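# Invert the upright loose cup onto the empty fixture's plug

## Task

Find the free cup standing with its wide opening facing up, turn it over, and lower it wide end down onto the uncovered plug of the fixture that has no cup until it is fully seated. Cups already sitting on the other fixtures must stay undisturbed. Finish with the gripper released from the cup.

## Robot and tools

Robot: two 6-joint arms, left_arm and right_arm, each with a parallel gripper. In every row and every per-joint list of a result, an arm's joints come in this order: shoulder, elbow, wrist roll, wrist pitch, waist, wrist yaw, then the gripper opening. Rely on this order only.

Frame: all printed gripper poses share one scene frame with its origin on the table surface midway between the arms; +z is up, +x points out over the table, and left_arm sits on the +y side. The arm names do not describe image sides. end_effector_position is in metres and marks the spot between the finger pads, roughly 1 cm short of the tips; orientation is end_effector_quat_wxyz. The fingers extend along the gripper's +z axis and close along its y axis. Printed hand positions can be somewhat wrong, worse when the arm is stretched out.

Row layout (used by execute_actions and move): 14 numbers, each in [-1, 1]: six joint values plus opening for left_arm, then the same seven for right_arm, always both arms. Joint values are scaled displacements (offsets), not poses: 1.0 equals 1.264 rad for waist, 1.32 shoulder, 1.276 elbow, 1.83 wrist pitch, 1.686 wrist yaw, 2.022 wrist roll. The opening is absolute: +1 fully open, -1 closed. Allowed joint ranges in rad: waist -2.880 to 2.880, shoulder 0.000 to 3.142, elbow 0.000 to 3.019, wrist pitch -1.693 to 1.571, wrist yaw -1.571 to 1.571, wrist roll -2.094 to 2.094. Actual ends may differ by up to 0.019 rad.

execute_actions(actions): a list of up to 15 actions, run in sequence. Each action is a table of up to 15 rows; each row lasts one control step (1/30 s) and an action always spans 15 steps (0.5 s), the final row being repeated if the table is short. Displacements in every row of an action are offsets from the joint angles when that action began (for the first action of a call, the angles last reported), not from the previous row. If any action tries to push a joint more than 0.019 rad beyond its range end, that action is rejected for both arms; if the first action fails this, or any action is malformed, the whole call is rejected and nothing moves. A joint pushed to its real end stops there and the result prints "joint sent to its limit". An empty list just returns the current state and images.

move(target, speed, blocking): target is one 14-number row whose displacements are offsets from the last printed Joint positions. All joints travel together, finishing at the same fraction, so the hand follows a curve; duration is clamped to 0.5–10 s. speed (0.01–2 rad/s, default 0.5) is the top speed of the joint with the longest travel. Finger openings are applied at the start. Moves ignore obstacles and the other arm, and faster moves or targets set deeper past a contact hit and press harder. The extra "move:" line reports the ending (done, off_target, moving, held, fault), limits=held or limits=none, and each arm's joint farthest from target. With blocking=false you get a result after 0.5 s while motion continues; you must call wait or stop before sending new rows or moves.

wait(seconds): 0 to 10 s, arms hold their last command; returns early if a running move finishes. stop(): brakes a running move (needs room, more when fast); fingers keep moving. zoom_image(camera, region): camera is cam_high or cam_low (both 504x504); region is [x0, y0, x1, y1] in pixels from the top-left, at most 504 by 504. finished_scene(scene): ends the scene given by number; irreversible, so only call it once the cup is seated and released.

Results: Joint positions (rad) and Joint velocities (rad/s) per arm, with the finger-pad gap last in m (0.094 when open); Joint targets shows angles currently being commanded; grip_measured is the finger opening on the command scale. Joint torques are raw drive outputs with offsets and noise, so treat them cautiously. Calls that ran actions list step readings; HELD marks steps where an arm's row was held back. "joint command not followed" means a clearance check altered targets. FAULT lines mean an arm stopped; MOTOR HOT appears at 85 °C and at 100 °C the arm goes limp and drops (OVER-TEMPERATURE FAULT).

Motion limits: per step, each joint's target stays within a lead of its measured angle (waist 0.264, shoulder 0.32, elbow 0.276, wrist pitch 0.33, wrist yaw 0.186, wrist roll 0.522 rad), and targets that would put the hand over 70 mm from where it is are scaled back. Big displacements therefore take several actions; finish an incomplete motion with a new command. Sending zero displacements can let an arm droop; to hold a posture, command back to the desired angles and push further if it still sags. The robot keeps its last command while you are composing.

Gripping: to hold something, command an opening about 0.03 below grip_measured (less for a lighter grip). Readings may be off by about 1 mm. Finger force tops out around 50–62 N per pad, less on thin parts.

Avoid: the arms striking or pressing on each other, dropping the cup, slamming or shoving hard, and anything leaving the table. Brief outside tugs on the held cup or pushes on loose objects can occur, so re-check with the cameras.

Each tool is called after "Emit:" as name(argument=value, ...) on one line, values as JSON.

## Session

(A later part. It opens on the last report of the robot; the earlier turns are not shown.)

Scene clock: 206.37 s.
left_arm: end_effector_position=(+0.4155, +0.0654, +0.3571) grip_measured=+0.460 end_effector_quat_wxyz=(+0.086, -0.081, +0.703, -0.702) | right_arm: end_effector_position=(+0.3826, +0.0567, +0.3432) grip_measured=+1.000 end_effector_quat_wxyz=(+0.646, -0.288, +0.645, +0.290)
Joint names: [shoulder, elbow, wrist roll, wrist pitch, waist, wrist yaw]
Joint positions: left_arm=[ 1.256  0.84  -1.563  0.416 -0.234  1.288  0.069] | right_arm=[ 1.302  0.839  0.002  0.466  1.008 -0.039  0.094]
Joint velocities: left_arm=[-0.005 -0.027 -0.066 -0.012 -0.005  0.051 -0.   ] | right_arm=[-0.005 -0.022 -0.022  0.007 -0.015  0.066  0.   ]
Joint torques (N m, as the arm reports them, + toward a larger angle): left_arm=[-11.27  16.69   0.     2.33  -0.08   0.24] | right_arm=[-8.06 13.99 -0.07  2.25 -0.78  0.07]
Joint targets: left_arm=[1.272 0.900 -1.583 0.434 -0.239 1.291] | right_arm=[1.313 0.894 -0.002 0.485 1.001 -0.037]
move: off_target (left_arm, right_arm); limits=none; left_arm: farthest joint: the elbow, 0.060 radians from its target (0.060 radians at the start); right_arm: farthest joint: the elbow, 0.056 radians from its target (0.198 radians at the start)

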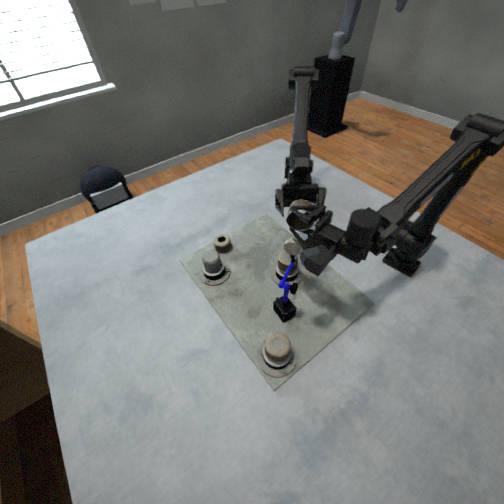

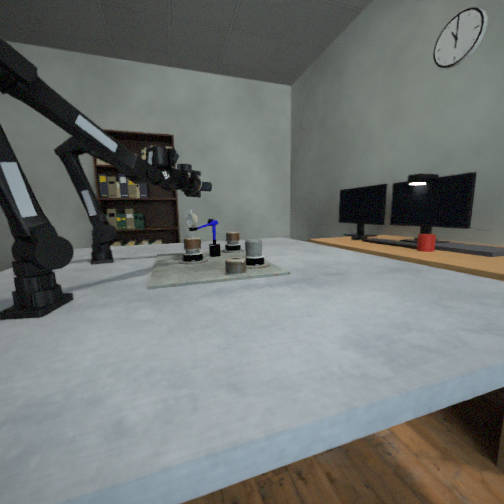

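Emit:
execute_actions(actions=[[[0.012,0.047,-0.010,0.010,-0.004,0.002,0.41, 0.008,0.043,-0.002,0.010,0,0.001,0.94],[0.012,0.047,-0.010,0.010,-0.004,0.002,0.41, 0.008,0.043,-0.002,0.010,0,0.001,0.88],[0.012,0.047,-0.010,0.010,-0.004,0.002,0.41, 0.008,0.043,-0.002,0.010,0,0.001,0.82],[0.012,0.047,-0.010,0.010,-0.004,0.002,0.41, 0.008,0.043,-0.002,0.010,0,0.001,0.77],[0.012,0.047,-0.010,0.010,-0.004,0.002,0.41, 0.008,0.043,-0.002,0.010,0,0.001,0.73],[0.012,0.047,-0.010,0.010,-0.004,0.002,0.41, 0.008,0.043,-0.002,0.010,0,0.001,0.70],[0.012,0.047,-0.010,0.010,-0.004,0.002,0.41, 0.008,0.043,-0.002,0.010,0,0.001,0.67],[0.012,0.047,-0.010,0.010,-0.004,0.002,0.41, 0.008,0.043,-0.002,0.010,0,0.001,0.65],[0.012,0.047,-0.010,0.010,-0.004,0.002,0.41, 0.008,0.043,-0.002,0.010,0,0.001,0.63],[0.012,0.047,-0.010,0.010,-0.004,0.002,0.41, 0.008,0.043,-0.002,0.010,0,0.001,0.61],[0.012,0.047,-0.010,0.010,-0.004,0.002,0.41, 0.008,0.043,-0.002,0.010,0,0.001,0.595],[0.012,0.047,-0.010,0.010,-0.004,0.002,0.41, 0.008,0.043,-0.002,0.010,0,0.001,0.58],[0.012,0.047,-0.010,0.010,-0.004,0.002,0.41, 0.008,0.043,-0.002,0.010,0,0.001,0.565],[0.012,0.047,-0.010,0.010,-0.004,0.002,0.41, 0.008,0.043,-0.002,0.010,0,0.001,0.55],[0.012,0.047,-0.010,0.010,-0.004,0.002,0.41, 0.008,0.043,-0.002,0.010,0,0.001,0.54]],[[0.012,0.047,-0.010,0.010,-0.004,0.002,0.41, 0.008,0.043,-0.002,0.010,0,0,0.53],[0.012,0.047,-0.010,0.010,-0.004,0.002,0.41, 0.008,0.043,-0.002,0.010,0,0,0.52],[0.012,0.047,-0.010,0.010,-0.004,0.002,0.41, 0.008,0.043,-0.002,0.010,0,0,0.51],[0.012,0.047,-0.010,0.010,-0.004,0.002,0.41, 0.008,0.043,-0.002,0.010,0,0,0.50],[0.012,0.047,-0.010,0.010,-0.004,0.002,0.41, 0.008,0.043,-0.002,0.010,0,0,0.49],[0.012,0.047,-0.010,0.010,-0.004,0.002,0.41, 0.008,0.043,-0.002,0.010,0,0,0.48],[0.012,0.047,-0.010,0.010,-0.004,0.002,0.41, 0.008,0.043,-0.002,0.010,0,0,0.47],[0.012,0.047,-0.010,0.010,-0.004,0.002,0.41, 0.008,0.043,-0.002,0.010,0,0,0.46],[0.012,0.047,-0.010,0.010,-0.004,0.002,0.41, 0.008,0.043,-0.002,0.010,0,0,0.45],[0.012,0.047,-0.010,0.010,-0.004,0.002,0.41, 0.008,0.043,-0.002,0.010,0,0,0.44],[0.012,0.047,-0.010,0.010,-0.004,0.002,0.41, 0.008,0.043,-0.002,0.010,0,0,0.43],[0.012,0.047,-0.010,0.010,-0.004,0.002,0.41, 0.008,0.043,-0.002,0.010,0,0,0.42]]])

Emit:
zoom_image(camera="cam_high", region=[265, 170, 345, 250])

Scene clock: 220.17 s.
left_arm: end_effector_position=(+0.4155, +0.0654, +0.3571) grip_measured=+0.460 end_effector_quat_wxyz=(+0.086, -0.081, +0.702, -0.702) | right_arm: end_effector_position=(+0.3825, +0.0567, +0.3432) grip_measured=+0.481 end_effector_quat_wxyz=(+0.646, -0.288, +0.645, +0.290)
Joint names: [shoulder, elbow, wrist roll, wrist pitch, waist, wrist yaw]
Joint positions: left_arm=[ 1.256  0.84  -1.563  0.416 -0.234  1.288  0.069] | right_arm=[ 1.302  0.839  0.001  0.466  1.008 -0.04   0.07 ]
Joint velocities: left_arm=[-0.005  0.002  0.037  0.012  0.005  0.007 -0.   ] | right_arm=[-0.005 -0.007 -0.022 -0.017 -0.015 -0.022 -0.002]
Joint torques (N m, as the arm reports them, + toward a larger angle): left_arm=[-11.15  16.67   0.     2.34  -0.02   0.24] | right_arm=[-8.36 13.88 -0.07  2.24 -0.17  0.01]
Joint targets: left_arm=[1.272 0.900 -1.583 0.434 -0.239 1.291] | right_arm=[1.313 0.894 -0.002 0.484 1.008 -0.039]
Step readings (joint positions; steps 1 to 15: 1st action; 16 to 30: 2nd action):
0: left_arm=[1.256 0.840 -1.563 0.416 -0.234 1.288] | right_arm=[1.302 0.839 0.002 0.466 1.008 -0.039]
1: left_arm=[1.256 0.840 -1.563 0.416 -0.234 1.288] | right_arm=[1.302 0.839 0.002 0.466 1.008 -0.039]
2: left_arm=[1.256 0.840 -1.563 0.416 -0.234 1.288] | right_arm=[1.302 0.839 0.002 0.466 1.008 -0.039]
4: left_arm=[1.256 0.840 -1.563 0.416 -0.234 1.288] | right_arm=[1.302 0.839 0.002 0.466 1.008 -0.039]
8: left_arm=[1.256 0.840 -1.563 0.416 -0.234 1.288] | right_arm=[1.302 0.839 0.002 0.466 1.008 -0.039]
15: left_arm=[1.256 0.840 -1.563 0.416 -0.234 1.288] | right_arm=[1.302 0.839 0.002 0.466 1.008 -0.039]
16: left_arm=[1.256 0.840 -1.563 0.416 -0.234 1.288] | right_arm=[1.302 0.839 0.002 0.466 1.008 -0.039]
17: left_arm=[1.256 0.840 -1.563 0.416 -0.234 1.288] | right_arm=[1.302 0.839 0.002 0.466 1.008 -0.039]
19: left_arm=[1.256 0.840 -1.563 0.416 -0.234 1.288] | right_arm=[1.302 0.839 0.002 0.466 1.008 -0.040]
23: left_arm=[1.256 0.840 -1.563 0.416 -0.234 1.288] | right_arm=[1.302 0.839 0.001 0.466 1.008 -0.040]
30: Joint positions above

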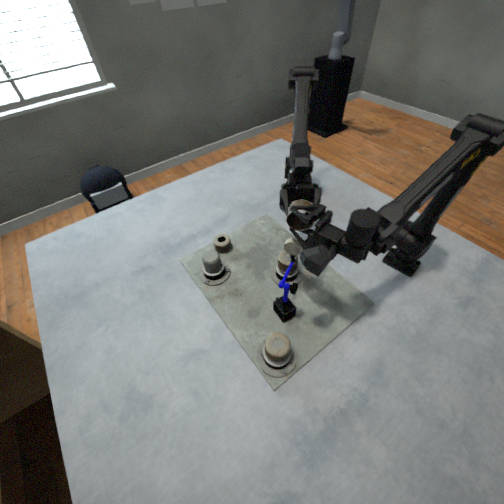

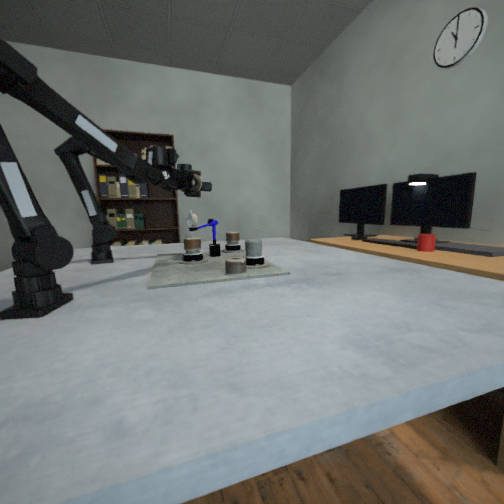

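Region (265, 170, 345, 250) of cam_high's 504x504 image, scaled by 6.300, with more detail than that image has.

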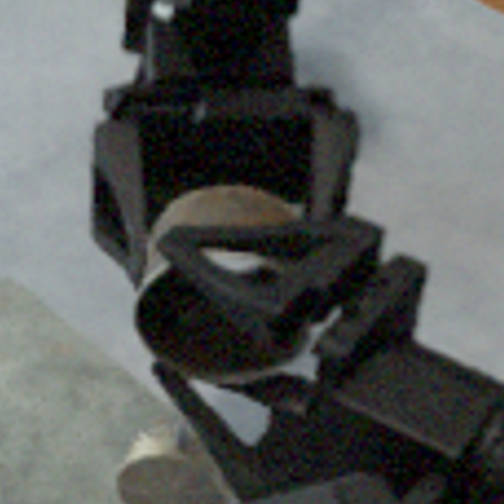

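Emit:
execute_actions(actions=[[[0.012,0.04,-0.010,0.008,-0.004,0.002,0.43, 0.005,0.048,-0.002,0.013,0,0,0.42],[0.012,0.04,-0.010,0.008,-0.004,0.002,0.445, 0.005,0.048,-0.002,0.013,0,0,0.42],[0.012,0.04,-0.010,0.008,-0.004,0.002,0.455, 0.005,0.048,-0.002,0.013,0,0,0.42],[0.012,0.035,-0.010,0.006,-0.004,0.002,0.465, 0.005,0.05,-0.002,0.015,0,0,0.42],[0.012,0.035,-0.010,0.006,-0.004,0.002,0.48, 0.005,0.05,-0.002,0.015,0,0,0.42],[0.012,0.03,-0.008,0.004,-0.004,0.002,0.5, 0.005,0.05,-0.002,0.015,0,0,0.42],[0.012,0.03,-0.008,0.004,-0.004,0.002,0.54, 0.005,0.05,-0.002,0.015,0,0,0.42],[0.012,0.03,-0.006,0.004,-0.004,0.002,0.6, 0.005,0.05,-0.002,0.015,0,0,0.42],[0.012,0.03,-0.006,0.004,-0.004,0.002,0.68, 0.005,0.05,-0.002,0.015,0,0,0.42],[0.012,0.03,-0.006,0.004,-0.004,0.002,0.76, 0.005,0.05,-0.002,0.015,0,0,0.42],[0.012,0.03,-0.006,0.004,-0.004,0.002,0.84, 0.005,0.05,-0.002,0.015,0,0,0.42],[0.012,0.03,-0.006,0.004,-0.004,0.002,0.92, 0.005,0.05,-0.002,0.015,0,0,0.42],[0.012,0.03,-0.006,0.004,-0.004,0.002,1, 0.005,0.05,-0.002,0.015,0,0,0.42]]])

Emit:
zoom_image(camera="cam_high", region=[265, 170, 345, 250])

Scene clock: 227.50 s.
left_arm: end_effector_position=(+0.4155, +0.0654, +0.3571) grip_measured=+0.999 end_effector_quat_wxyz=(+0.086, -0.081, +0.702, -0.702) | right_arm: end_effector_position=(+0.3838, +0.0580, +0.3396) grip_measured=+0.481 end_effector_quat_wxyz=(+0.644, -0.289, +0.646, +0.289)
Joint names: [shoulder, elbow, wrist roll, wrist pitch, waist, wrist yaw]
Joint positions: left_arm=[ 1.256  0.84  -1.565  0.416 -0.234  1.288  0.094] | right_arm=[ 1.31   0.839  0.001  0.468  1.008 -0.04   0.07 ]
Joint velocities: left_arm=[-0.015  0.007  0.066 -0.007 -0.024 -0.081  0.005] | right_arm=[ 0.015 -0.002  0.022  0.007 -0.015 -0.007 -0.001]
Joint torques (N m, as the arm reports them, + toward a larger angle): left_arm=[-11.47  14.74   0.11   1.99  -0.05   0.24] | right_arm=[-9.4  14.6  -0.06  2.56  0.18 -0.02]
Joint targets: left_arm=[1.272 0.878 -1.576 0.423 -0.239 1.291] | right_arm=[1.309 0.903 -0.003 0.493 1.008 -0.040]
Step readings (joint positions):
0: left_arm=[1.256 0.840 -1.563 0.416 -0.234 1.288] | right_arm=[1.302 0.839 0.001 0.466 1.008 -0.040]
1: left_arm=[1.256 0.840 -1.564 0.416 -0.234 1.288] | right_arm=[1.302 0.839 0.001 0.467 1.008 -0.040]
2: left_arm=[1.256 0.840 -1.564 0.416 -0.234 1.288] | right_arm=[1.302 0.839 0.001 0.467 1.008 -0.040]
4: left_arm=[1.256 0.840 -1.564 0.416 -0.234 1.288] | right_arm=[1.302 0.839 0.001 0.468 1.008 -0.040]
8: left_arm=[1.256 0.840 -1.565 0.416 -0.234 1.288] | right_arm=[1.302 0.839 0.001 0.468 1.008 -0.040]
15: Joint positions above

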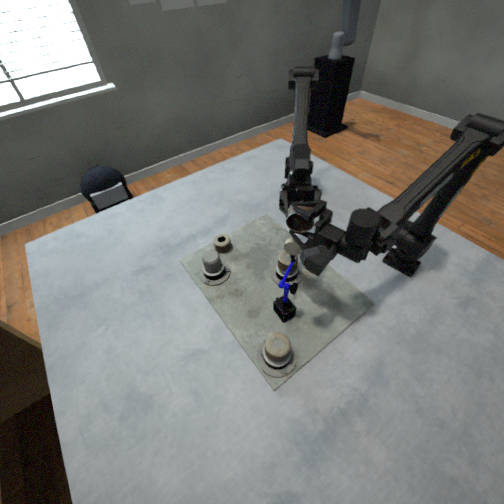

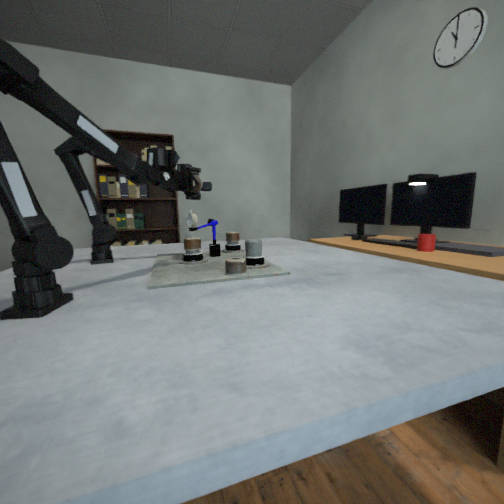

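Region (265, 170, 345, 250) of cam_high's 504x504 image, scaled by 6.300, with more detail than that image has.

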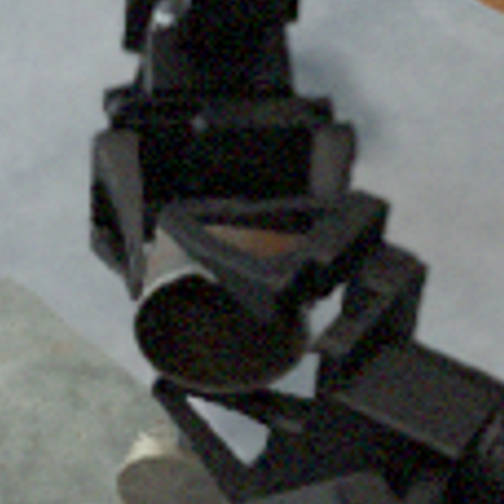

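Emit:
execute_actions(actions=[[[0.012,0.03,-0.005,0.004,0.004,0.002,1, -0.006,0.05,-0.002,0.014,0,0,0.42],[0.012,0.03,-0.005,0.004,0.008,0.002,1, -0.006,0.05,-0.002,0.014,0,0,0.42],[0.012,0.03,-0.005,0.004,0.013,0.002,1, -0.006,0.05,-0.002,0.014,0,0,0.42],[0.012,0.03,-0.005,0.004,0.019,0.002,1, -0.006,0.05,-0.002,0.014,0,0,0.42],[0.012,0.03,-0.005,0.004,0.026,0.002,1, -0.006,0.05,-0.002,0.014,0,0,0.42],[0.012,0.03,-0.005,0.004,0.034,0.002,1, -0.006,0.05,-0.002,0.014,0,0,0.42],[0.012,0.03,-0.005,0.004,0.043,0.002,1, -0.006,0.05,-0.002,0.014,0,0,0.42],[0.012,0.03,-0.005,0.004,0.053,0.002,1, -0.006,0.05,-0.002,0.014,0,0,0.42],[0.012,0.03,-0.005,0.004,0.064,0.002,1, -0.006,0.05,-0.002,0.014,0,0,0.42],[0.012,0.03,-0.005,0.004,0.076,0.002,1, -0.006,0.05,-0.002,0.014,0,0,0.42],[0.012,0.03,-0.005,0.004,0.088,0.002,1, -0.006,0.05,-0.002,0.014,0,0,0.42],[0.012,0.03,-0.005,0.004,0.10,0.002,1, -0.006,0.05,-0.002,0.014,0,0,0.42],[0.012,0.03,-0.005,0.004,0.112,0.002,1, -0.006,0.05,-0.002,0.014,0,0,0.42],[0.012,0.03,-0.005,0.004,0.124,0.002,1, -0.006,0.05,-0.002,0.014,0,0,0.42],[0.012,0.03,-0.005,0.004,0.136,0.002,1, -0.006,0.05,-0.002,0.014,0,0,0.42]],[[0.012,0.03,-0.005,0.004,0.04,0.002,1, -0.004,0.05,-0.002,0.014,0,0,0.42],[0.012,0.03,-0.005,0.004,0.052,0.002,1, -0.004,0.05,-0.002,0.014,0,0,0.42],[0.012,0.03,-0.005,0.004,0.064,0.002,1, -0.004,0.05,-0.002,0.014,0,0,0.42],[0.012,0.03,-0.005,0.004,0.076,0.002,1, -0.004,0.05,-0.002,0.014,0,0,0.42],[0.012,0.03,-0.005,0.004,0.088,0.002,1, -0.004,0.05,-0.002,0.014,0,0,0.42],[0.012,0.03,-0.005,0.004,0.10,0.002,1, -0.004,0.05,-0.002,0.014,0,0,0.42],[0.012,0.03,-0.005,0.004,0.111,0.002,1, -0.004,0.05,-0.002,0.014,0,0,0.42],[0.012,0.03,-0.005,0.004,0.121,0.002,1, -0.004,0.05,-0.002,0.014,0,0,0.42],[0.012,0.03,-0.005,0.004,0.13,0.002,1, -0.004,0.05,-0.002,0.014,0,0,0.42],[0.012,0.03,-0.005,0.004,0.138,0.002,1, -0.004,0.05,-0.002,0.014,0,0,0.42],[0.012,0.03,-0.005,0.004,0.145,0.002,1, -0.004,0.05,-0.002,0.014,0,0,0.42],[0.012,0.03,-0.005,0.004,0.15,0.002,1, -0.004,0.05,-0.002,0.014,0,0,0.42]]])

Emit:
zoom_image(camera="cam_low", region=[150, 150, 220, 210])

Scene clock: 239.53 s.
left_arm: end_effector_position=(+0.4522, +0.2148, +0.3571) grip_measured=+1.000 end_effector_quat_wxyz=(+0.199, -0.195, +0.680, -0.678) | right_arm: end_effector_position=(+0.3838, +0.0581, +0.3394) grip_measured=+0.481 end_effector_quat_wxyz=(+0.644, -0.289, +0.647, +0.289)
Joint names: [shoulder, elbow, wrist roll, wrist pitch, waist, wrist yaw]
Joint positions: left_arm=[ 1.256  0.84  -1.565  0.416  0.094  1.288  0.094] | right_arm=[ 1.311  0.839  0.001  0.468  1.008 -0.04   0.07 ]
Joint velocities: left_arm=[ 0.005 -0.007  0.037 -0.022  0.063  0.007  0.   ] | right_arm=[-0.005  0.012 -0.081  0.007 -0.024 -0.095 -0.001]
Joint torques (N m, as the arm reports them, + toward a larger angle): left_arm=[-11.23  14.69   0.12   1.97   0.04   0.23] | right_arm=[-9.55 14.56 -0.06  2.54 -0.14 -0.02]
Joint targets: left_arm=[1.272 0.878 -1.575 0.423 0.092 1.291] | right_arm=[1.306 0.903 -0.003 0.494 1.008 -0.040]
Step readings (joint positions; steps 1 to 15: 1st action; 16 to 30: 2nd action):
0: left_arm=[1.256 0.840 -1.565 0.416 -0.234 1.288] | right_arm=[1.311 0.839 0.001 0.468 1.008 -0.040]
1: left_arm=[1.256 0.840 -1.565 0.416 -0.234 1.288] | right_arm=[1.311 0.839 0.001 0.468 1.008 -0.040]
2: left_arm=[1.256 0.840 -1.565 0.416 -0.234 1.288] | right_arm=[1.311 0.839 0.001 0.468 1.008 -0.040]
4: left_arm=[1.256 0.840 -1.565 0.416 -0.232 1.288] | right_arm=[1.311 0.839 0.001 0.468 1.008 -0.040]
8: left_arm=[1.256 0.840 -1.565 0.416 -0.206 1.288] | right_arm=[1.311 0.839 0.001 0.468 1.008 -0.040]
15: left_arm=[1.256 0.840 -1.565 0.416 -0.097 1.288] | right_arm=[1.311 0.839 0.001 0.468 1.008 -0.040]
16: left_arm=[1.256 0.840 -1.565 0.416 -0.081 1.288] | right_arm=[1.311 0.839 0.001 0.468 1.008 -0.040]
17: left_arm=[1.256 0.840 -1.565 0.416 -0.065 1.288] | right_arm=[1.311 0.839 0.001 0.468 1.008 -0.040]
19: left_arm=[1.256 0.840 -1.565 0.416 -0.033 1.288] | right_arm=[1.311 0.839 0.001 0.468 1.008 -0.040]
23: left_arm=[1.256 0.840 -1.565 0.416 0.025 1.288] | right_arm=[1.311 0.839 0.001 0.468 1.008 -0.040]
30: Joint positions above

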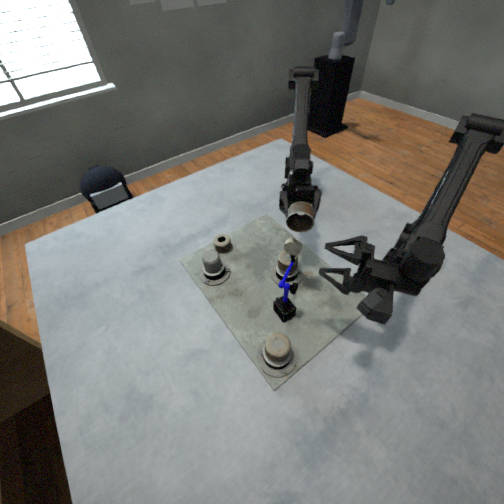

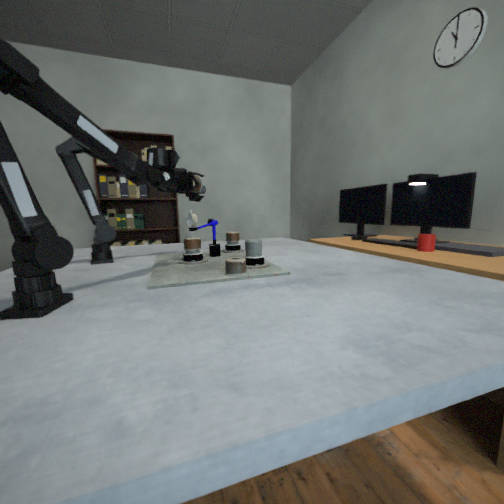

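Region (150, 150, 220, 210) of cam_low's 504x504 image, scaled by 7.200, with more detail than that image has; it fills the top 432 rows of this view, and the rest is white.

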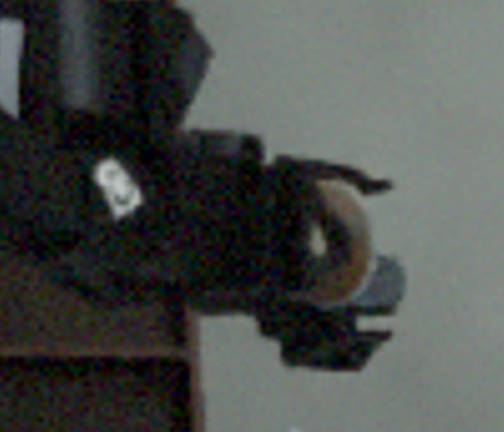

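Emit:
move(target=[0.012,0.03,-0.005,0.004,0,0.002,1, 0.227,0.52,0,-0.38,-0.375,0.03,0.42], speed=0.5)

Scene clock: 252.07 s.
left_arm: end_effector_position=(+0.4523, +0.2153, +0.3571) grip_measured=+1.000 end_effector_quat_wxyz=(+0.199, -0.195, +0.680, -0.678) | right_arm: end_effector_position=(+0.6578, -0.1389, +0.3336) grip_measured=+0.481 end_effector_quat_wxyz=(+0.537, -0.132, +0.829, +0.083)
Joint names: [shoulder, elbow, wrist roll, wrist pitch, waist, wrist yaw]
Joint positions: left_arm=[ 1.256  0.84  -1.565  0.416  0.095  1.288  0.094] | right_arm=[ 1.614  1.426  0.001 -0.234  0.529  0.011  0.07 ]
Joint velocities: left_arm=[ 0.005  0.007  0.022 -0.002  0.005 -0.007  0.   ] | right_arm=[-0.024 -0.002 -0.037  0.007 -0.024  0.022  0.   ]
Joint torques (N m, as the arm reports them, + toward a larger angle): left_arm=[-11.08  14.7    0.12   1.98   0.28   0.23] | right_arm=[-14.4   16.34  -0.02   1.8    0.83  -0.04]
Joint targets: left_arm=[1.272 0.878 -1.575 0.423 0.094 1.291] | right_arm=[1.610 1.502 0.001 -0.227 0.534 0.010]
move: off_target (left_arm, right_arm); limits=none; left_arm: farthest joint: the elbow, 0.038 radians from its target (0.038 radians at the start); right_arm: farthest joint: the elbow, 0.077 radians from its target (0.663 radians at the start)

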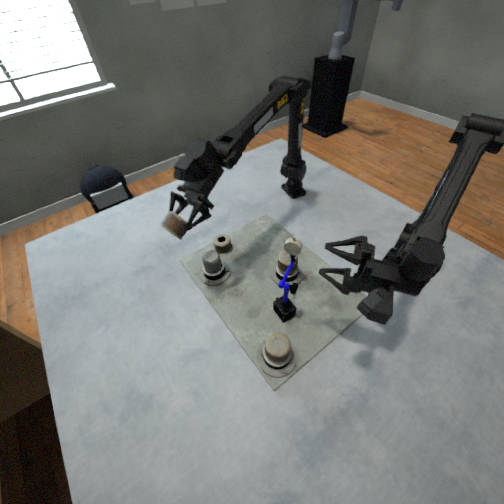

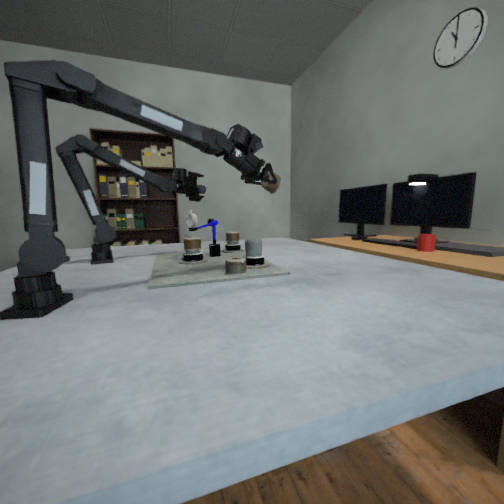

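Emit:
move(target=[0.012,0.03,-0.005,0.004,0,0.002,1, 0.326,0.5013,0,-0.7017,0.016,0,0.42], speed=0.6)

Emit:
zoom_image(camera="cam_low", region=[232, 205, 277, 250])

Emit:
zoom_image(camera="cam_high", region=[175, 220, 245, 290])

Scene clock: 257.70 s.
left_arm: end_effector_position=(+0.4523, +0.2153, +0.3571) grip_measured=+1.000 end_effector_quat_wxyz=(+0.199, -0.195, +0.680, -0.678) | right_arm: end_effector_position=(+0.5927, -0.1517, +0.1719) grip_measured=+0.481 end_effector_quat_wxyz=(+0.007, -0.167, +0.986, -0.004)
Joint names: [shoulder, elbow, wrist roll, wrist pitch, waist, wrist yaw]
Joint positions: left_arm=[ 1.256  0.84  -1.565  0.416  0.095  1.288  0.094] | right_arm=[ 2.046  1.998  0.001 -1.51   0.542  0.011  0.07 ]
Joint velocities: left_arm=[-0.015 -0.007  0.037 -0.002 -0.015 -0.081  0.   ] | right_arm=[-0.015 -0.002 -0.037  0.002 -0.005  0.022  0.   ]
Joint torques (N m, as the arm reports them, + toward a larger angle): left_arm=[-11.17  14.68   0.12   2.     0.3    0.24] | right_arm=[-18.27  14.43  -0.01  -0.35   0.41  -0.02]
Joint targets: left_arm=[1.272 0.878 -1.575 0.423 0.095 1.291] | right_arm=[2.045 2.066 0.001 -1.518 0.549 0.011]
move: off_target (left_arm, right_arm); limits=none; left_arm: farthest joint: the elbow, 0.038 radians from its target (0.038 radians at the start); right_arm: farthest joint: the elbow, 0.068 radians from its target (0.640 radians at the start)

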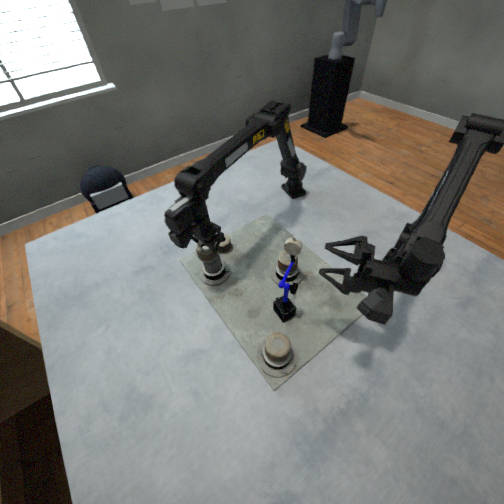

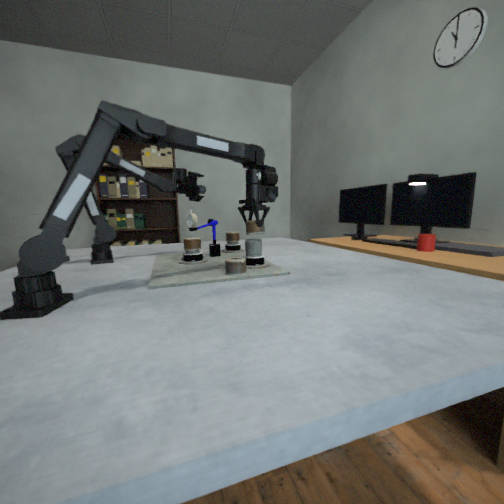

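Region (232, 205, 277, 250) of cam_low's 504x504 image, scaled by 11.200, with more detail than that image has.

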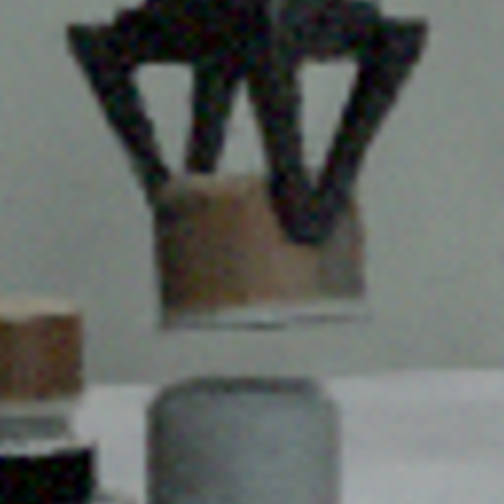

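Region (175, 220, 245, 290) of cam_high's 504x504 image, scaled by 7.200, with more detail than that image has.

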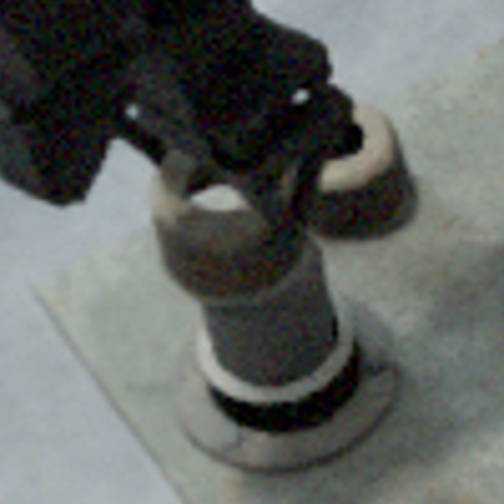

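Emit:
execute_actions(actions=[[[0.012,0.03,-0.005,0.004,0,0.002,1, 0.0005,0.0541,0,-0.0052,0.0055,0,0.42],[0.012,0.03,-0.005,0.004,0,0.002,1, 0.0021,0.0563,0,-0.0074,0.0056,0,0.42],[0.012,0.03,-0.005,0.004,0,0.002,1, 0.0045,0.0597,0,-0.0108,0.0058,0,0.42],[0.012,0.03,-0.005,0.004,0,0.002,1, 0.0076,0.0642,0,-0.0151,0.006,0,0.42],[0.012,0.03,-0.005,0.004,0,0.002,1, 0.0112,0.0694,0,-0.0203,0.0063,0,0.42],[0.012,0.03,-0.005,0.004,0,0.002,1, 0.0152,0.0751,0,-0.0259,0.0066,0,0.42],[0.012,0.03,-0.005,0.004,0,0.002,1, 0.0194,0.0812,0,-0.0319,0.0069,0,0.42],[0.012,0.03,-0.005,0.004,0,0.002,1, 0.0238,0.0873,0,-0.0381,0.0071,0,0.42],[0.012,0.03,-0.005,0.004,0,0.002,1, 0.028,0.0934,0,-0.0441,0.0074,0,0.42],[0.012,0.03,-0.005,0.004,0,0.002,1, 0.032,0.0992,0,-0.0497,0.0077,0,0.42],[0.012,0.03,-0.005,0.004,0,0.002,1, 0.0356,0.1043,0,-0.0549,0.008,0,0.42],[0.012,0.03,-0.005,0.004,0,0.002,1, 0.0387,0.1088,0,-0.0592,0.0082,0,0.42],[0.012,0.03,-0.005,0.004,0,0.002,1, 0.0411,0.1122,0,-0.0626,0.0084,0,0.42],[0.012,0.03,-0.005,0.004,0,0.002,1, 0.0427,0.1144,0,-0.0648,0.0085,0,0.42],[0.012,0.03,-0.005,0.004,0,0.002,1, 0.0432,0.1152,0,-0.0656,0.0085,0,0.42]]])

Emit:
wait(seconds=0.6)

Emit:
zoom_image(camera="cam_low", region=[232, 205, 277, 250])

Emit:
zoom_image(camera="cam_high", region=[185, 232, 235, 282])

Scene clock: 276.83 s.
left_arm: end_effector_position=(+0.4523, +0.2153, +0.3571) grip_measured=+1.000 end_effector_quat_wxyz=(+0.199, -0.195, +0.680, -0.678) | right_arm: end_effector_position=(+0.5892, -0.1511, +0.1722) grip_measured=+0.481 end_effector_quat_wxyz=(-0.029, -0.168, +0.985, -0.010)
Joint names: [shoulder, elbow, wrist roll, wrist pitch, waist, wrist yaw]
Joint positions: left_arm=[ 1.256  0.84  -1.565  0.416  0.095  1.288  0.094] | right_arm=[ 2.094  2.075  0.001 -1.612  0.545  0.011  0.07 ]
Joint velocities: left_arm=[-0.005  0.007 -0.007 -0.002 -0.015  0.007  0.   ] | right_arm=[ 0.093  0.056 -0.022 -0.129 -0.005 -0.051 -0.001]
Joint torques (N m, as the arm reports them, + toward a larger angle): left_arm=[-11.11  14.71   0.12   1.96   0.27   0.24] | right_arm=[-18.72  14.05  -0.03  -0.34   0.28  -0.02]
Joint targets: left_arm=[1.272 0.878 -1.575 0.423 0.095 1.291] | right_arm=[2.103 2.145 0.001 -1.630 0.553 0.011]
Step readings (joint positions):
0: left_arm=[1.256 0.840 -1.565 0.416 0.095 1.288] | right_arm=[2.046 1.998 0.001 -1.510 0.542 0.011]
1: left_arm=[1.256 0.840 -1.565 0.416 0.095 1.288] | right_arm=[2.046 1.998 0.001 -1.510 0.542 0.011]
2: left_arm=[1.256 0.840 -1.565 0.416 0.095 1.288] | right_arm=[2.046 1.998 0.001 -1.511 0.542 0.011]
4: left_arm=[1.256 0.840 -1.565 0.416 0.095 1.288] | right_arm=[2.048 2.002 0.001 -1.519 0.542 0.011]
8: left_arm=[1.256 0.840 -1.565 0.416 0.095 1.288] | right_arm=[2.060 2.029 0.001 -1.551 0.543 0.011]
15: Joint positions above

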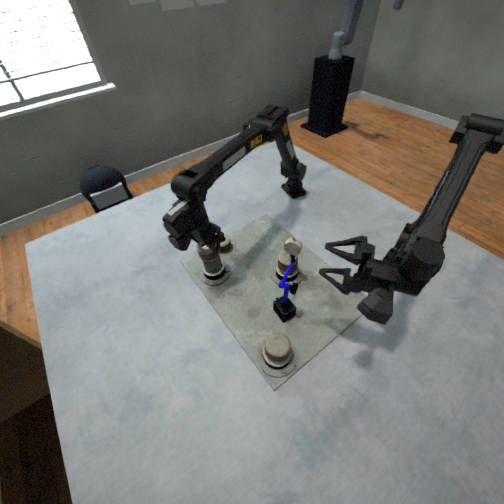

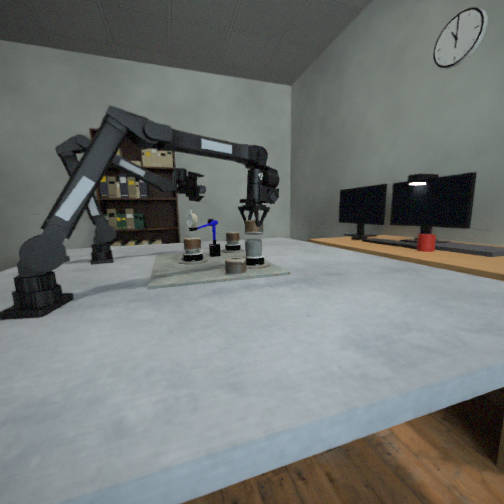

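Scene clock: 277.43 s.
left_arm: end_effector_position=(+0.4523, +0.2153, +0.3571) grip_measured=+1.000 end_effector_quat_wxyz=(+0.199, -0.195, +0.680, -0.678) | right_arm: end_effector_position=(+0.5879, -0.1506, +0.1670) grip_measured=+0.481 end_effector_quat_wxyz=(-0.037, -0.169, +0.985, -0.012)
Joint names: [shoulder, elbow, wrist roll, wrist pitch, waist, wrist yaw]
Joint positions: left_arm=[ 1.256  0.84  -1.565  0.416  0.095  1.288  0.094] | right_arm=[ 2.104  2.078  0.001 -1.621  0.547  0.011  0.07 ]
Joint velocities: left_arm=[ 0.005 -0.002 -0.007 -0.007 -0.005 -0.051  0.   ] | right_arm=[ 0.005 -0.007 -0.022 -0.002 -0.005  0.022 -0.   ]
Joint torques (N m, as the arm reports them, + toward a larger angle): left_arm=[-11.04  14.7    0.12   1.97   0.4    0.24] | right_arm=[-19.02  14.25  -0.02  -0.63   0.37  -0.02]
Joint targets: left_arm=[1.272 0.878 -1.575 0.423 0.095 1.291] | right_arm=[2.103 2.145 0.001 -1.630 0.553 0.011]
wait: 0.60 s; at rest by 0.33 s

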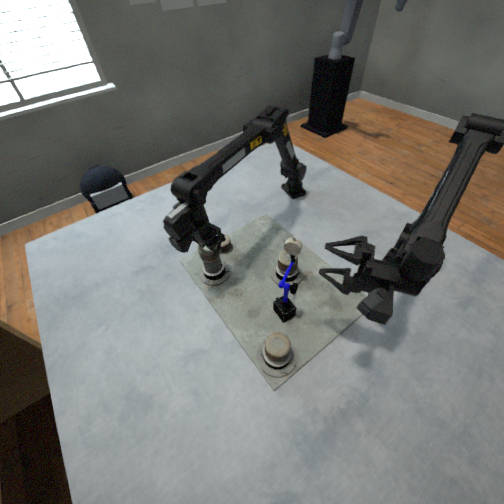

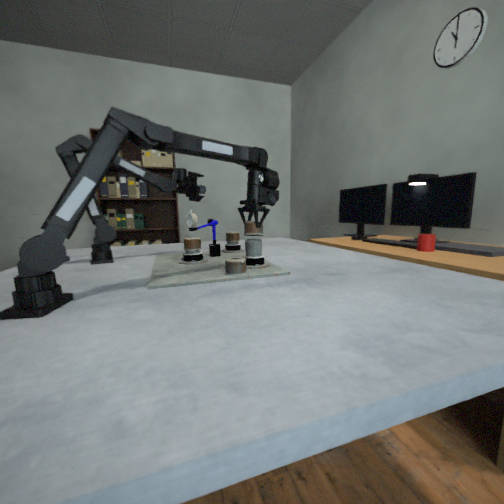

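Region (232, 205, 277, 250) of cam_low's 504x504 image, scaled by 11.200, with more detail than that image has.

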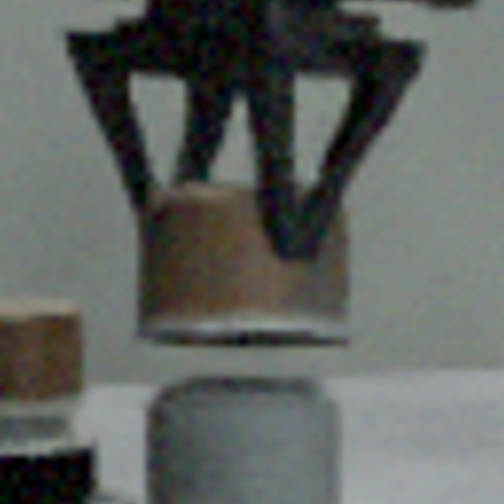

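Region (185, 232, 235, 282) of cam_high's 504x504 image, scaled by 10.080, with more detail than that image has.

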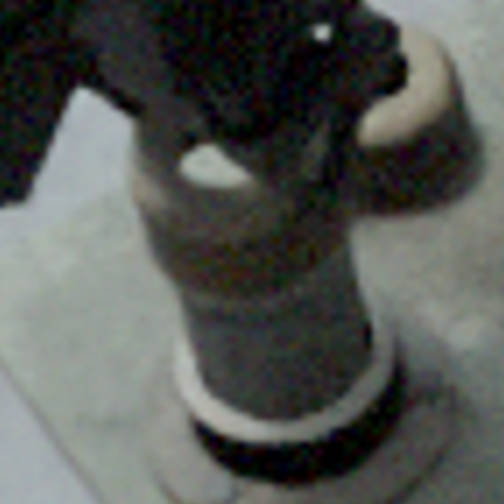

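Emit:
execute_actions(actions=[[[0.012,0.03,-0.005,0.004,0,0.002,1, -0.008,0.045,0,-0.003,0.003,0,0.42],[0.012,0.03,-0.005,0.004,0,0.002,1, -0.016,0.036,0,-0.001,0.001,0,0.42],[0.012,0.03,-0.005,0.004,0,0.002,1, -0.024,0.027,0,0.001,-0.001,0,0.42],[0.012,0.03,-0.005,0.004,0,0.002,1, -0.031,0.018,0,0.003,-0.003,-0.001,0.42],[0.012,0.03,-0.005,0.004,0,0.002,1, -0.0347,0.0085,0,0.0052,-0.005,-0.002,0.42],[0.012,0.03,-0.005,0.004,0,0.002,1, -0.0365,0.0046,0,0.0076,-0.0057,-0.004,0.42],[0.012,0.03,-0.005,0.004,0,0.002,1, -0.0391,0.0,0,0.0113,-0.0068,-0.0072,0.42],[0.012,0.03,-0.005,0.004,0,0.002,1, -0.0426,-0.006,0,0.016,-0.0082,-0.0114,0.42],[0.012,0.03,-0.005,0.004,0,0.002,1, -0.0467,-0.0129,0,0.0215,-0.0098,-0.0163,0.42],[0.012,0.03,-0.005,0.004,0,0.002,1, -0.0512,-0.0207,0,0.0277,-0.0117,-0.0217,0.42],[0.012,0.03,-0.005,0.004,0,0.002,1, -0.0559,-0.0288,0,0.0342,-0.0136,-0.0274,0.42],[0.012,0.03,-0.005,0.004,0,0.002,1, -0.062,-0.039,0,0.042,-0.016,-0.0345,0.42],[0.012,0.03,-0.005,0.004,0,0.002,1, -0.069,-0.051,0,0.052,-0.019,-0.043,0.42],[0.012,0.03,-0.005,0.004,0,0.002,1, -0.076,-0.063,0,0.0615,-0.022,-0.0515,0.42],[0.012,0.03,-0.005,0.004,0,0.002,1, -0.0826,-0.0745,0,0.0705,-0.0245,-0.0593,0.42]]])

Emit:
wait(seconds=0.7)

Emit:
zoom_image(camera="cam_low", region=[232, 205, 277, 250])

Emit:
zoom_image(camera="cam_high", region=[185, 232, 235, 282])

Scene clock: 295.50 s.
left_arm: end_effector_position=(+0.4523, +0.2153, +0.3571) grip_measured=+1.000 end_effector_quat_wxyz=(+0.199, -0.195, +0.680, -0.678) | right_arm: end_effector_position=(+0.5849, -0.1441, +0.1649) grip_measured=+0.481 end_effector_quat_wxyz=(-0.017, -0.163, +0.986, +0.035)
Joint names: [shoulder, elbow, wrist roll, wrist pitch, waist, wrist yaw]
Joint positions: left_arm=[ 1.256  0.84  -1.565  0.416  0.095  1.288  0.094] | right_arm=[ 2.059  1.998  0.001 -1.533  0.535 -0.074  0.07 ]
Joint velocities: left_arm=[-0.005 -0.002 -0.066 -0.002  0.005 -0.095  0.   ] | right_arm=[-0.278 -0.408 -0.095  0.486 -0.093 -0.491 -0.001]
Joint torques (N m, as the arm reports them, + toward a larger angle): left_arm=[-11.15  14.71   0.11   1.98   0.31   0.24] | right_arm=[-21.79   9.79   0.     0.05  -0.74  -0.08]
Joint targets: left_arm=[1.272 0.878 -1.575 0.423 0.095 1.291] | right_arm=[1.995 1.982 0.001 -1.492 0.516 -0.089]
Step readings (joint positions):
0: left_arm=[1.256 0.840 -1.565 0.416 0.095 1.288] | right_arm=[2.104 2.078 0.001 -1.621 0.547 0.011]
1: left_arm=[1.256 0.840 -1.565 0.416 0.095 1.288] | right_arm=[2.104 2.078 0.001 -1.621 0.547 0.011]
2: left_arm=[1.256 0.840 -1.565 0.416 0.095 1.288] | right_arm=[2.104 2.078 0.001 -1.621 0.547 0.011]
4: left_arm=[1.256 0.840 -1.565 0.416 0.095 1.288] | right_arm=[2.104 2.078 0.001 -1.621 0.547 0.011]
8: left_arm=[1.256 0.840 -1.565 0.416 0.095 1.288] | right_arm=[2.101 2.072 0.001 -1.612 0.546 0.000]
15: Joint positions above

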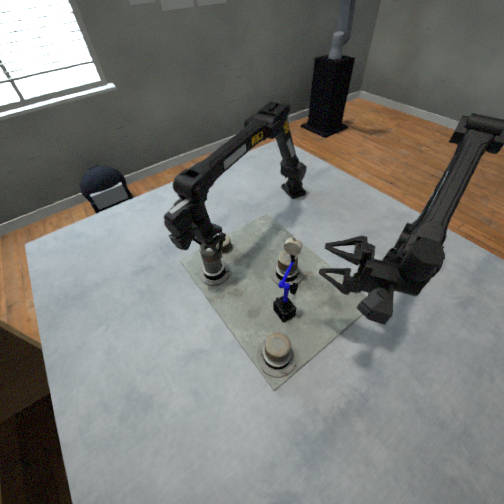

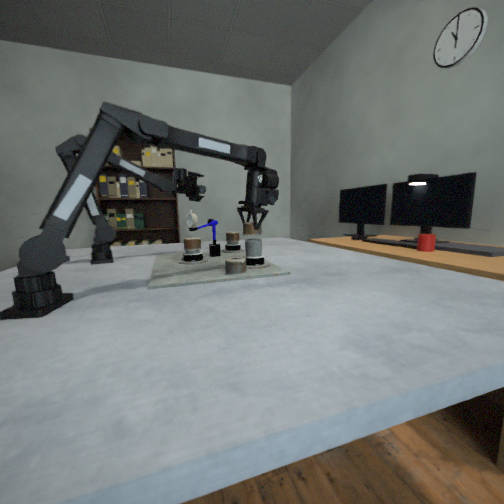

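Scene clock: 296.20 s.
left_arm: end_effector_position=(+0.4523, +0.2153, +0.3571) grip_measured=+1.000 end_effector_quat_wxyz=(+0.199, -0.195, +0.680, -0.678) | right_arm: end_effector_position=(+0.5881, -0.1532, +0.1719) grip_measured=+0.481 end_effector_quat_wxyz=(-0.002, -0.154, +0.987, +0.043)
Joint names: [shoulder, elbow, wrist roll, wrist pitch, waist, wrist yaw]
Joint positions: left_arm=[ 1.256  0.84  -1.565  0.416  0.095  1.288  0.094] | right_arm=[ 2.032  1.974  0.001 -1.502  0.517 -0.086  0.07 ]
Joint velocities: left_arm=[ 0.005  0.012  0.022  0.002 -0.005 -0.007  0.   ] | right_arm=[-0.015 -0.007 -0.022 -0.002 -0.024 -0.037 -0.001]
Joint torques (N m, as the arm reports them, + toward a larger angle): left_arm=[-11.08  14.71   0.12   1.98   0.29   0.24] | right_arm=[-21.46   9.82  -0.02   0.32  -0.32  -0.19]
Joint targets: left_arm=[1.272 0.878 -1.575 0.423 0.095 1.291] | right_arm=[1.995 1.982 0.001 -1.492 0.516 -0.089]
wait: 0.70 s; at rest by 0.40 s

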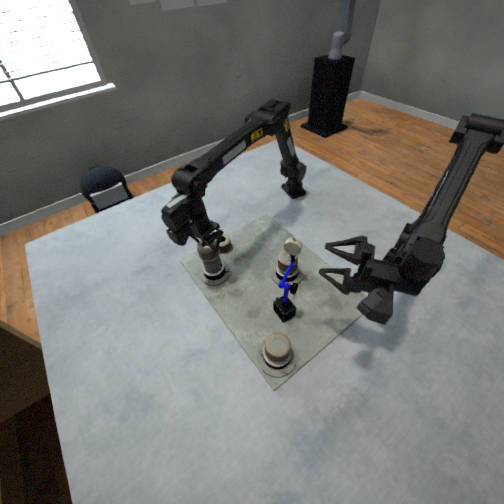

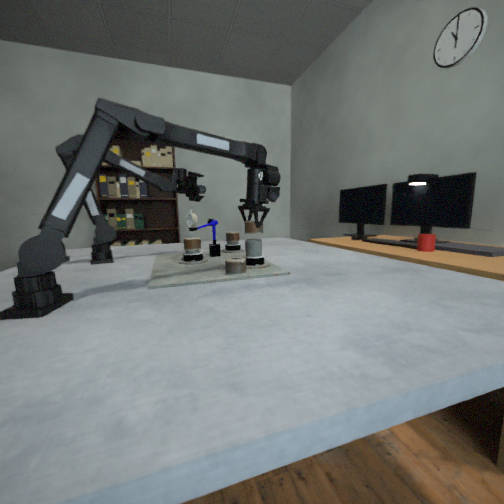

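Region (232, 205, 277, 250) of cam_low's 504x504 image, scaled by 11.200, with more detail than that image has.

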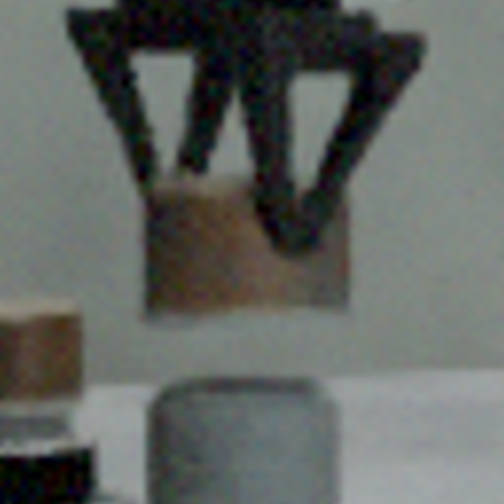

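Region (185, 232, 235, 282) of cam_high's 504x504 image, scaled by 10.080, with more detail than that image has.

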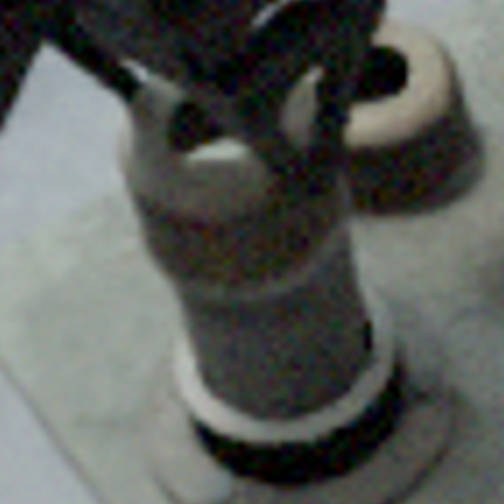

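Emit:
move(target=[0.012,0.03,-0.005,0.004,0,0.002,1, -0.012,-0.030,0,0.032,0,-0.002,0.42], speed=0.05)

Emit:
zoom_image(camera="cam_low", region=[232, 210, 277, 255])

Emit:
zoom_image(camera="cam_high", region=[185, 232, 235, 282])

Scene clock: 306.70 s.
left_arm: end_effector_position=(+0.4523, +0.2153, +0.3571) grip_measured=+1.000 end_effector_quat_wxyz=(+0.199, -0.195, +0.680, -0.678) | right_arm: end_effector_position=(+0.5870, -0.1536, +0.1542) grip_measured=+0.481 end_effector_quat_wxyz=(-0.001, -0.154, +0.987, +0.043)
Joint names: [shoulder, elbow, wrist roll, wrist pitch, waist, wrist yaw]
Joint positions: left_arm=[ 1.256  0.84  -1.565  0.416  0.095  1.288  0.094] | right_arm=[ 2.032  1.927  0.001 -1.455  0.517 -0.086  0.07 ]
Joint velocities: left_arm=[-0.015 -0.017 -0.066  0.007 -0.015  0.037  0.   ] | right_arm=[-0.005 -0.002  0.022 -0.007 -0.005  0.007  0.001]
Joint torques (N m, as the arm reports them, + toward a larger angle): left_arm=[-11.13  14.7    0.12   1.99   0.3    0.24] | right_arm=[-19.49   9.68  -0.02   0.28  -0.17  -0.2 ]
Joint targets: left_arm=[1.272 0.878 -1.575 0.423 0.095 1.291] | right_arm=[2.016 1.936 0.001 -1.444 0.517 -0.089]
move: off_target (left_arm); limits=none; left_arm: farthest joint: the elbow, 0.038 radians from its target (0.038 radians at the start); right_arm: farthest joint: the shoulder, 0.016 radians from its target (0.016 radians at the start)

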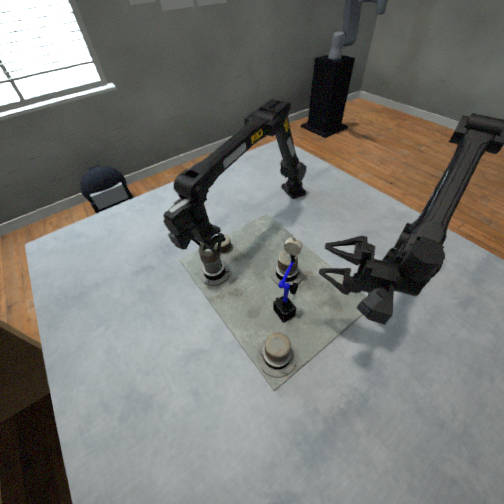

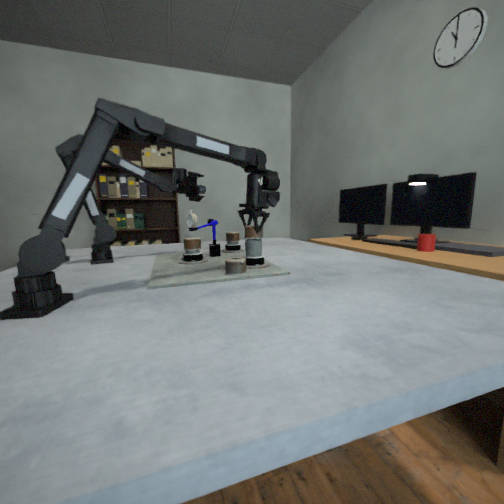

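Region (232, 210, 277, 255) of cam_low's 504x504 image, scaled by 11.200, with more detail than that image has.

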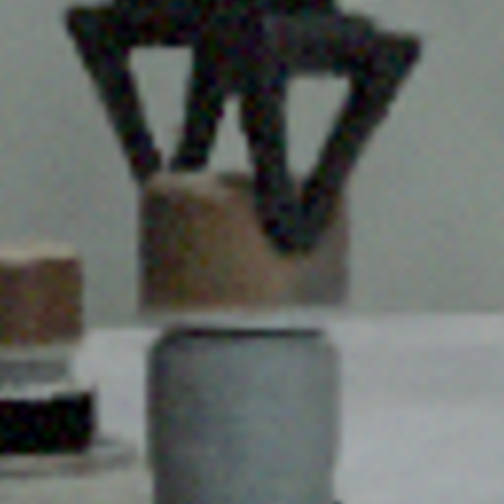

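Region (185, 232, 235, 282) of cam_high's 504x504 image, scaled by 10.080, with more detail than that image has.

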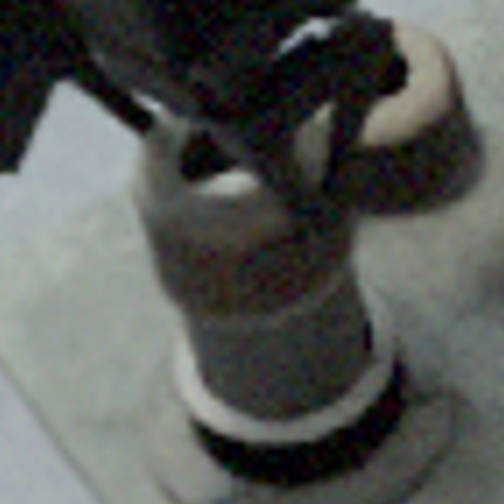

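Emit:
move(target=[0.012,0.03,-0.005,0.004,0,0.002,1, 0.004,-0.016,0,0.024,0,-0.002,0.42], speed=0.03)

Emit:
zoom_image(camera="cam_low", region=[232, 215, 277, 260])

Scene clock: 313.47 s.
left_arm: end_effector_position=(+0.4523, +0.2153, +0.3571) grip_measured=+1.000 end_effector_quat_wxyz=(+0.199, -0.195, +0.680, -0.678) | right_arm: end_effector_position=(+0.5868, -0.1536, +0.1432) grip_measured=+0.481 end_effector_quat_wxyz=(+0.001, -0.154, +0.987, +0.043)
Joint names: [shoulder, elbow, wrist roll, wrist pitch, waist, wrist yaw]
Joint positions: left_arm=[ 1.256  0.84  -1.565  0.416  0.095  1.288  0.094] | right_arm=[ 2.033  1.9    0.001 -1.423  0.517 -0.086  0.07 ]
Joint velocities: left_arm=[-0.005 -0.012  0.007 -0.012  0.005 -0.037  0.   ] | right_arm=[-0.015 -0.002 -0.007  0.012  0.024  0.007 -0.001]
Joint torques (N m, as the arm reports them, + toward a larger angle): left_arm=[-11.09  14.71   0.11   2.     0.26   0.24] | right_arm=[-17.64   9.69  -0.02   0.38  -0.23  -0.19]
Joint targets: left_arm=[1.272 0.878 -1.575 0.423 0.095 1.291] | right_arm=[2.038 1.907 0.001 -1.411 0.517 -0.089]
move: off_target (left_arm); limits=none; left_arm: farthest joint: the elbow, 0.038 radians from its target (0.038 radians at the start); right_arm: farthest joint: the wrist pitch, 0.012 radians from its target (0.043 radians at the start)

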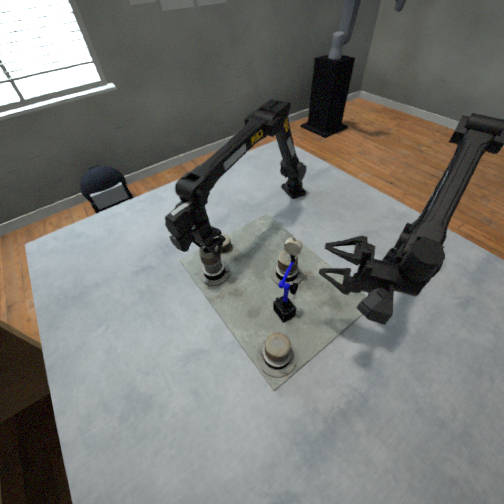

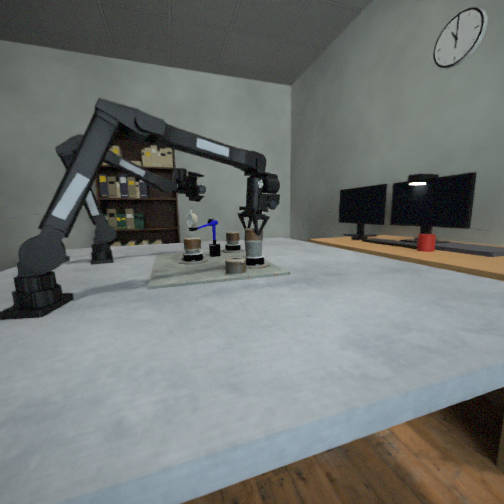

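Region (232, 215, 277, 260) of cam_low's 504x504 image, scaled by 11.200, with more detail than that image has.

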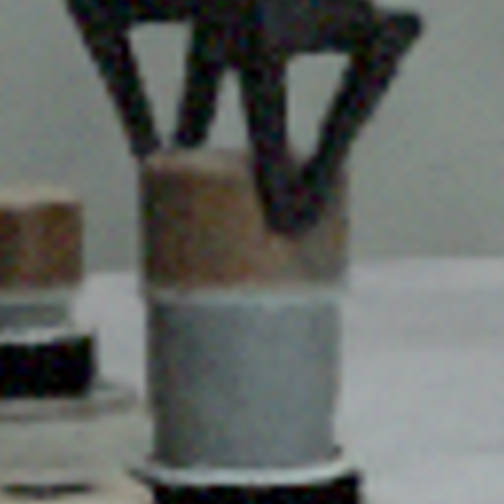

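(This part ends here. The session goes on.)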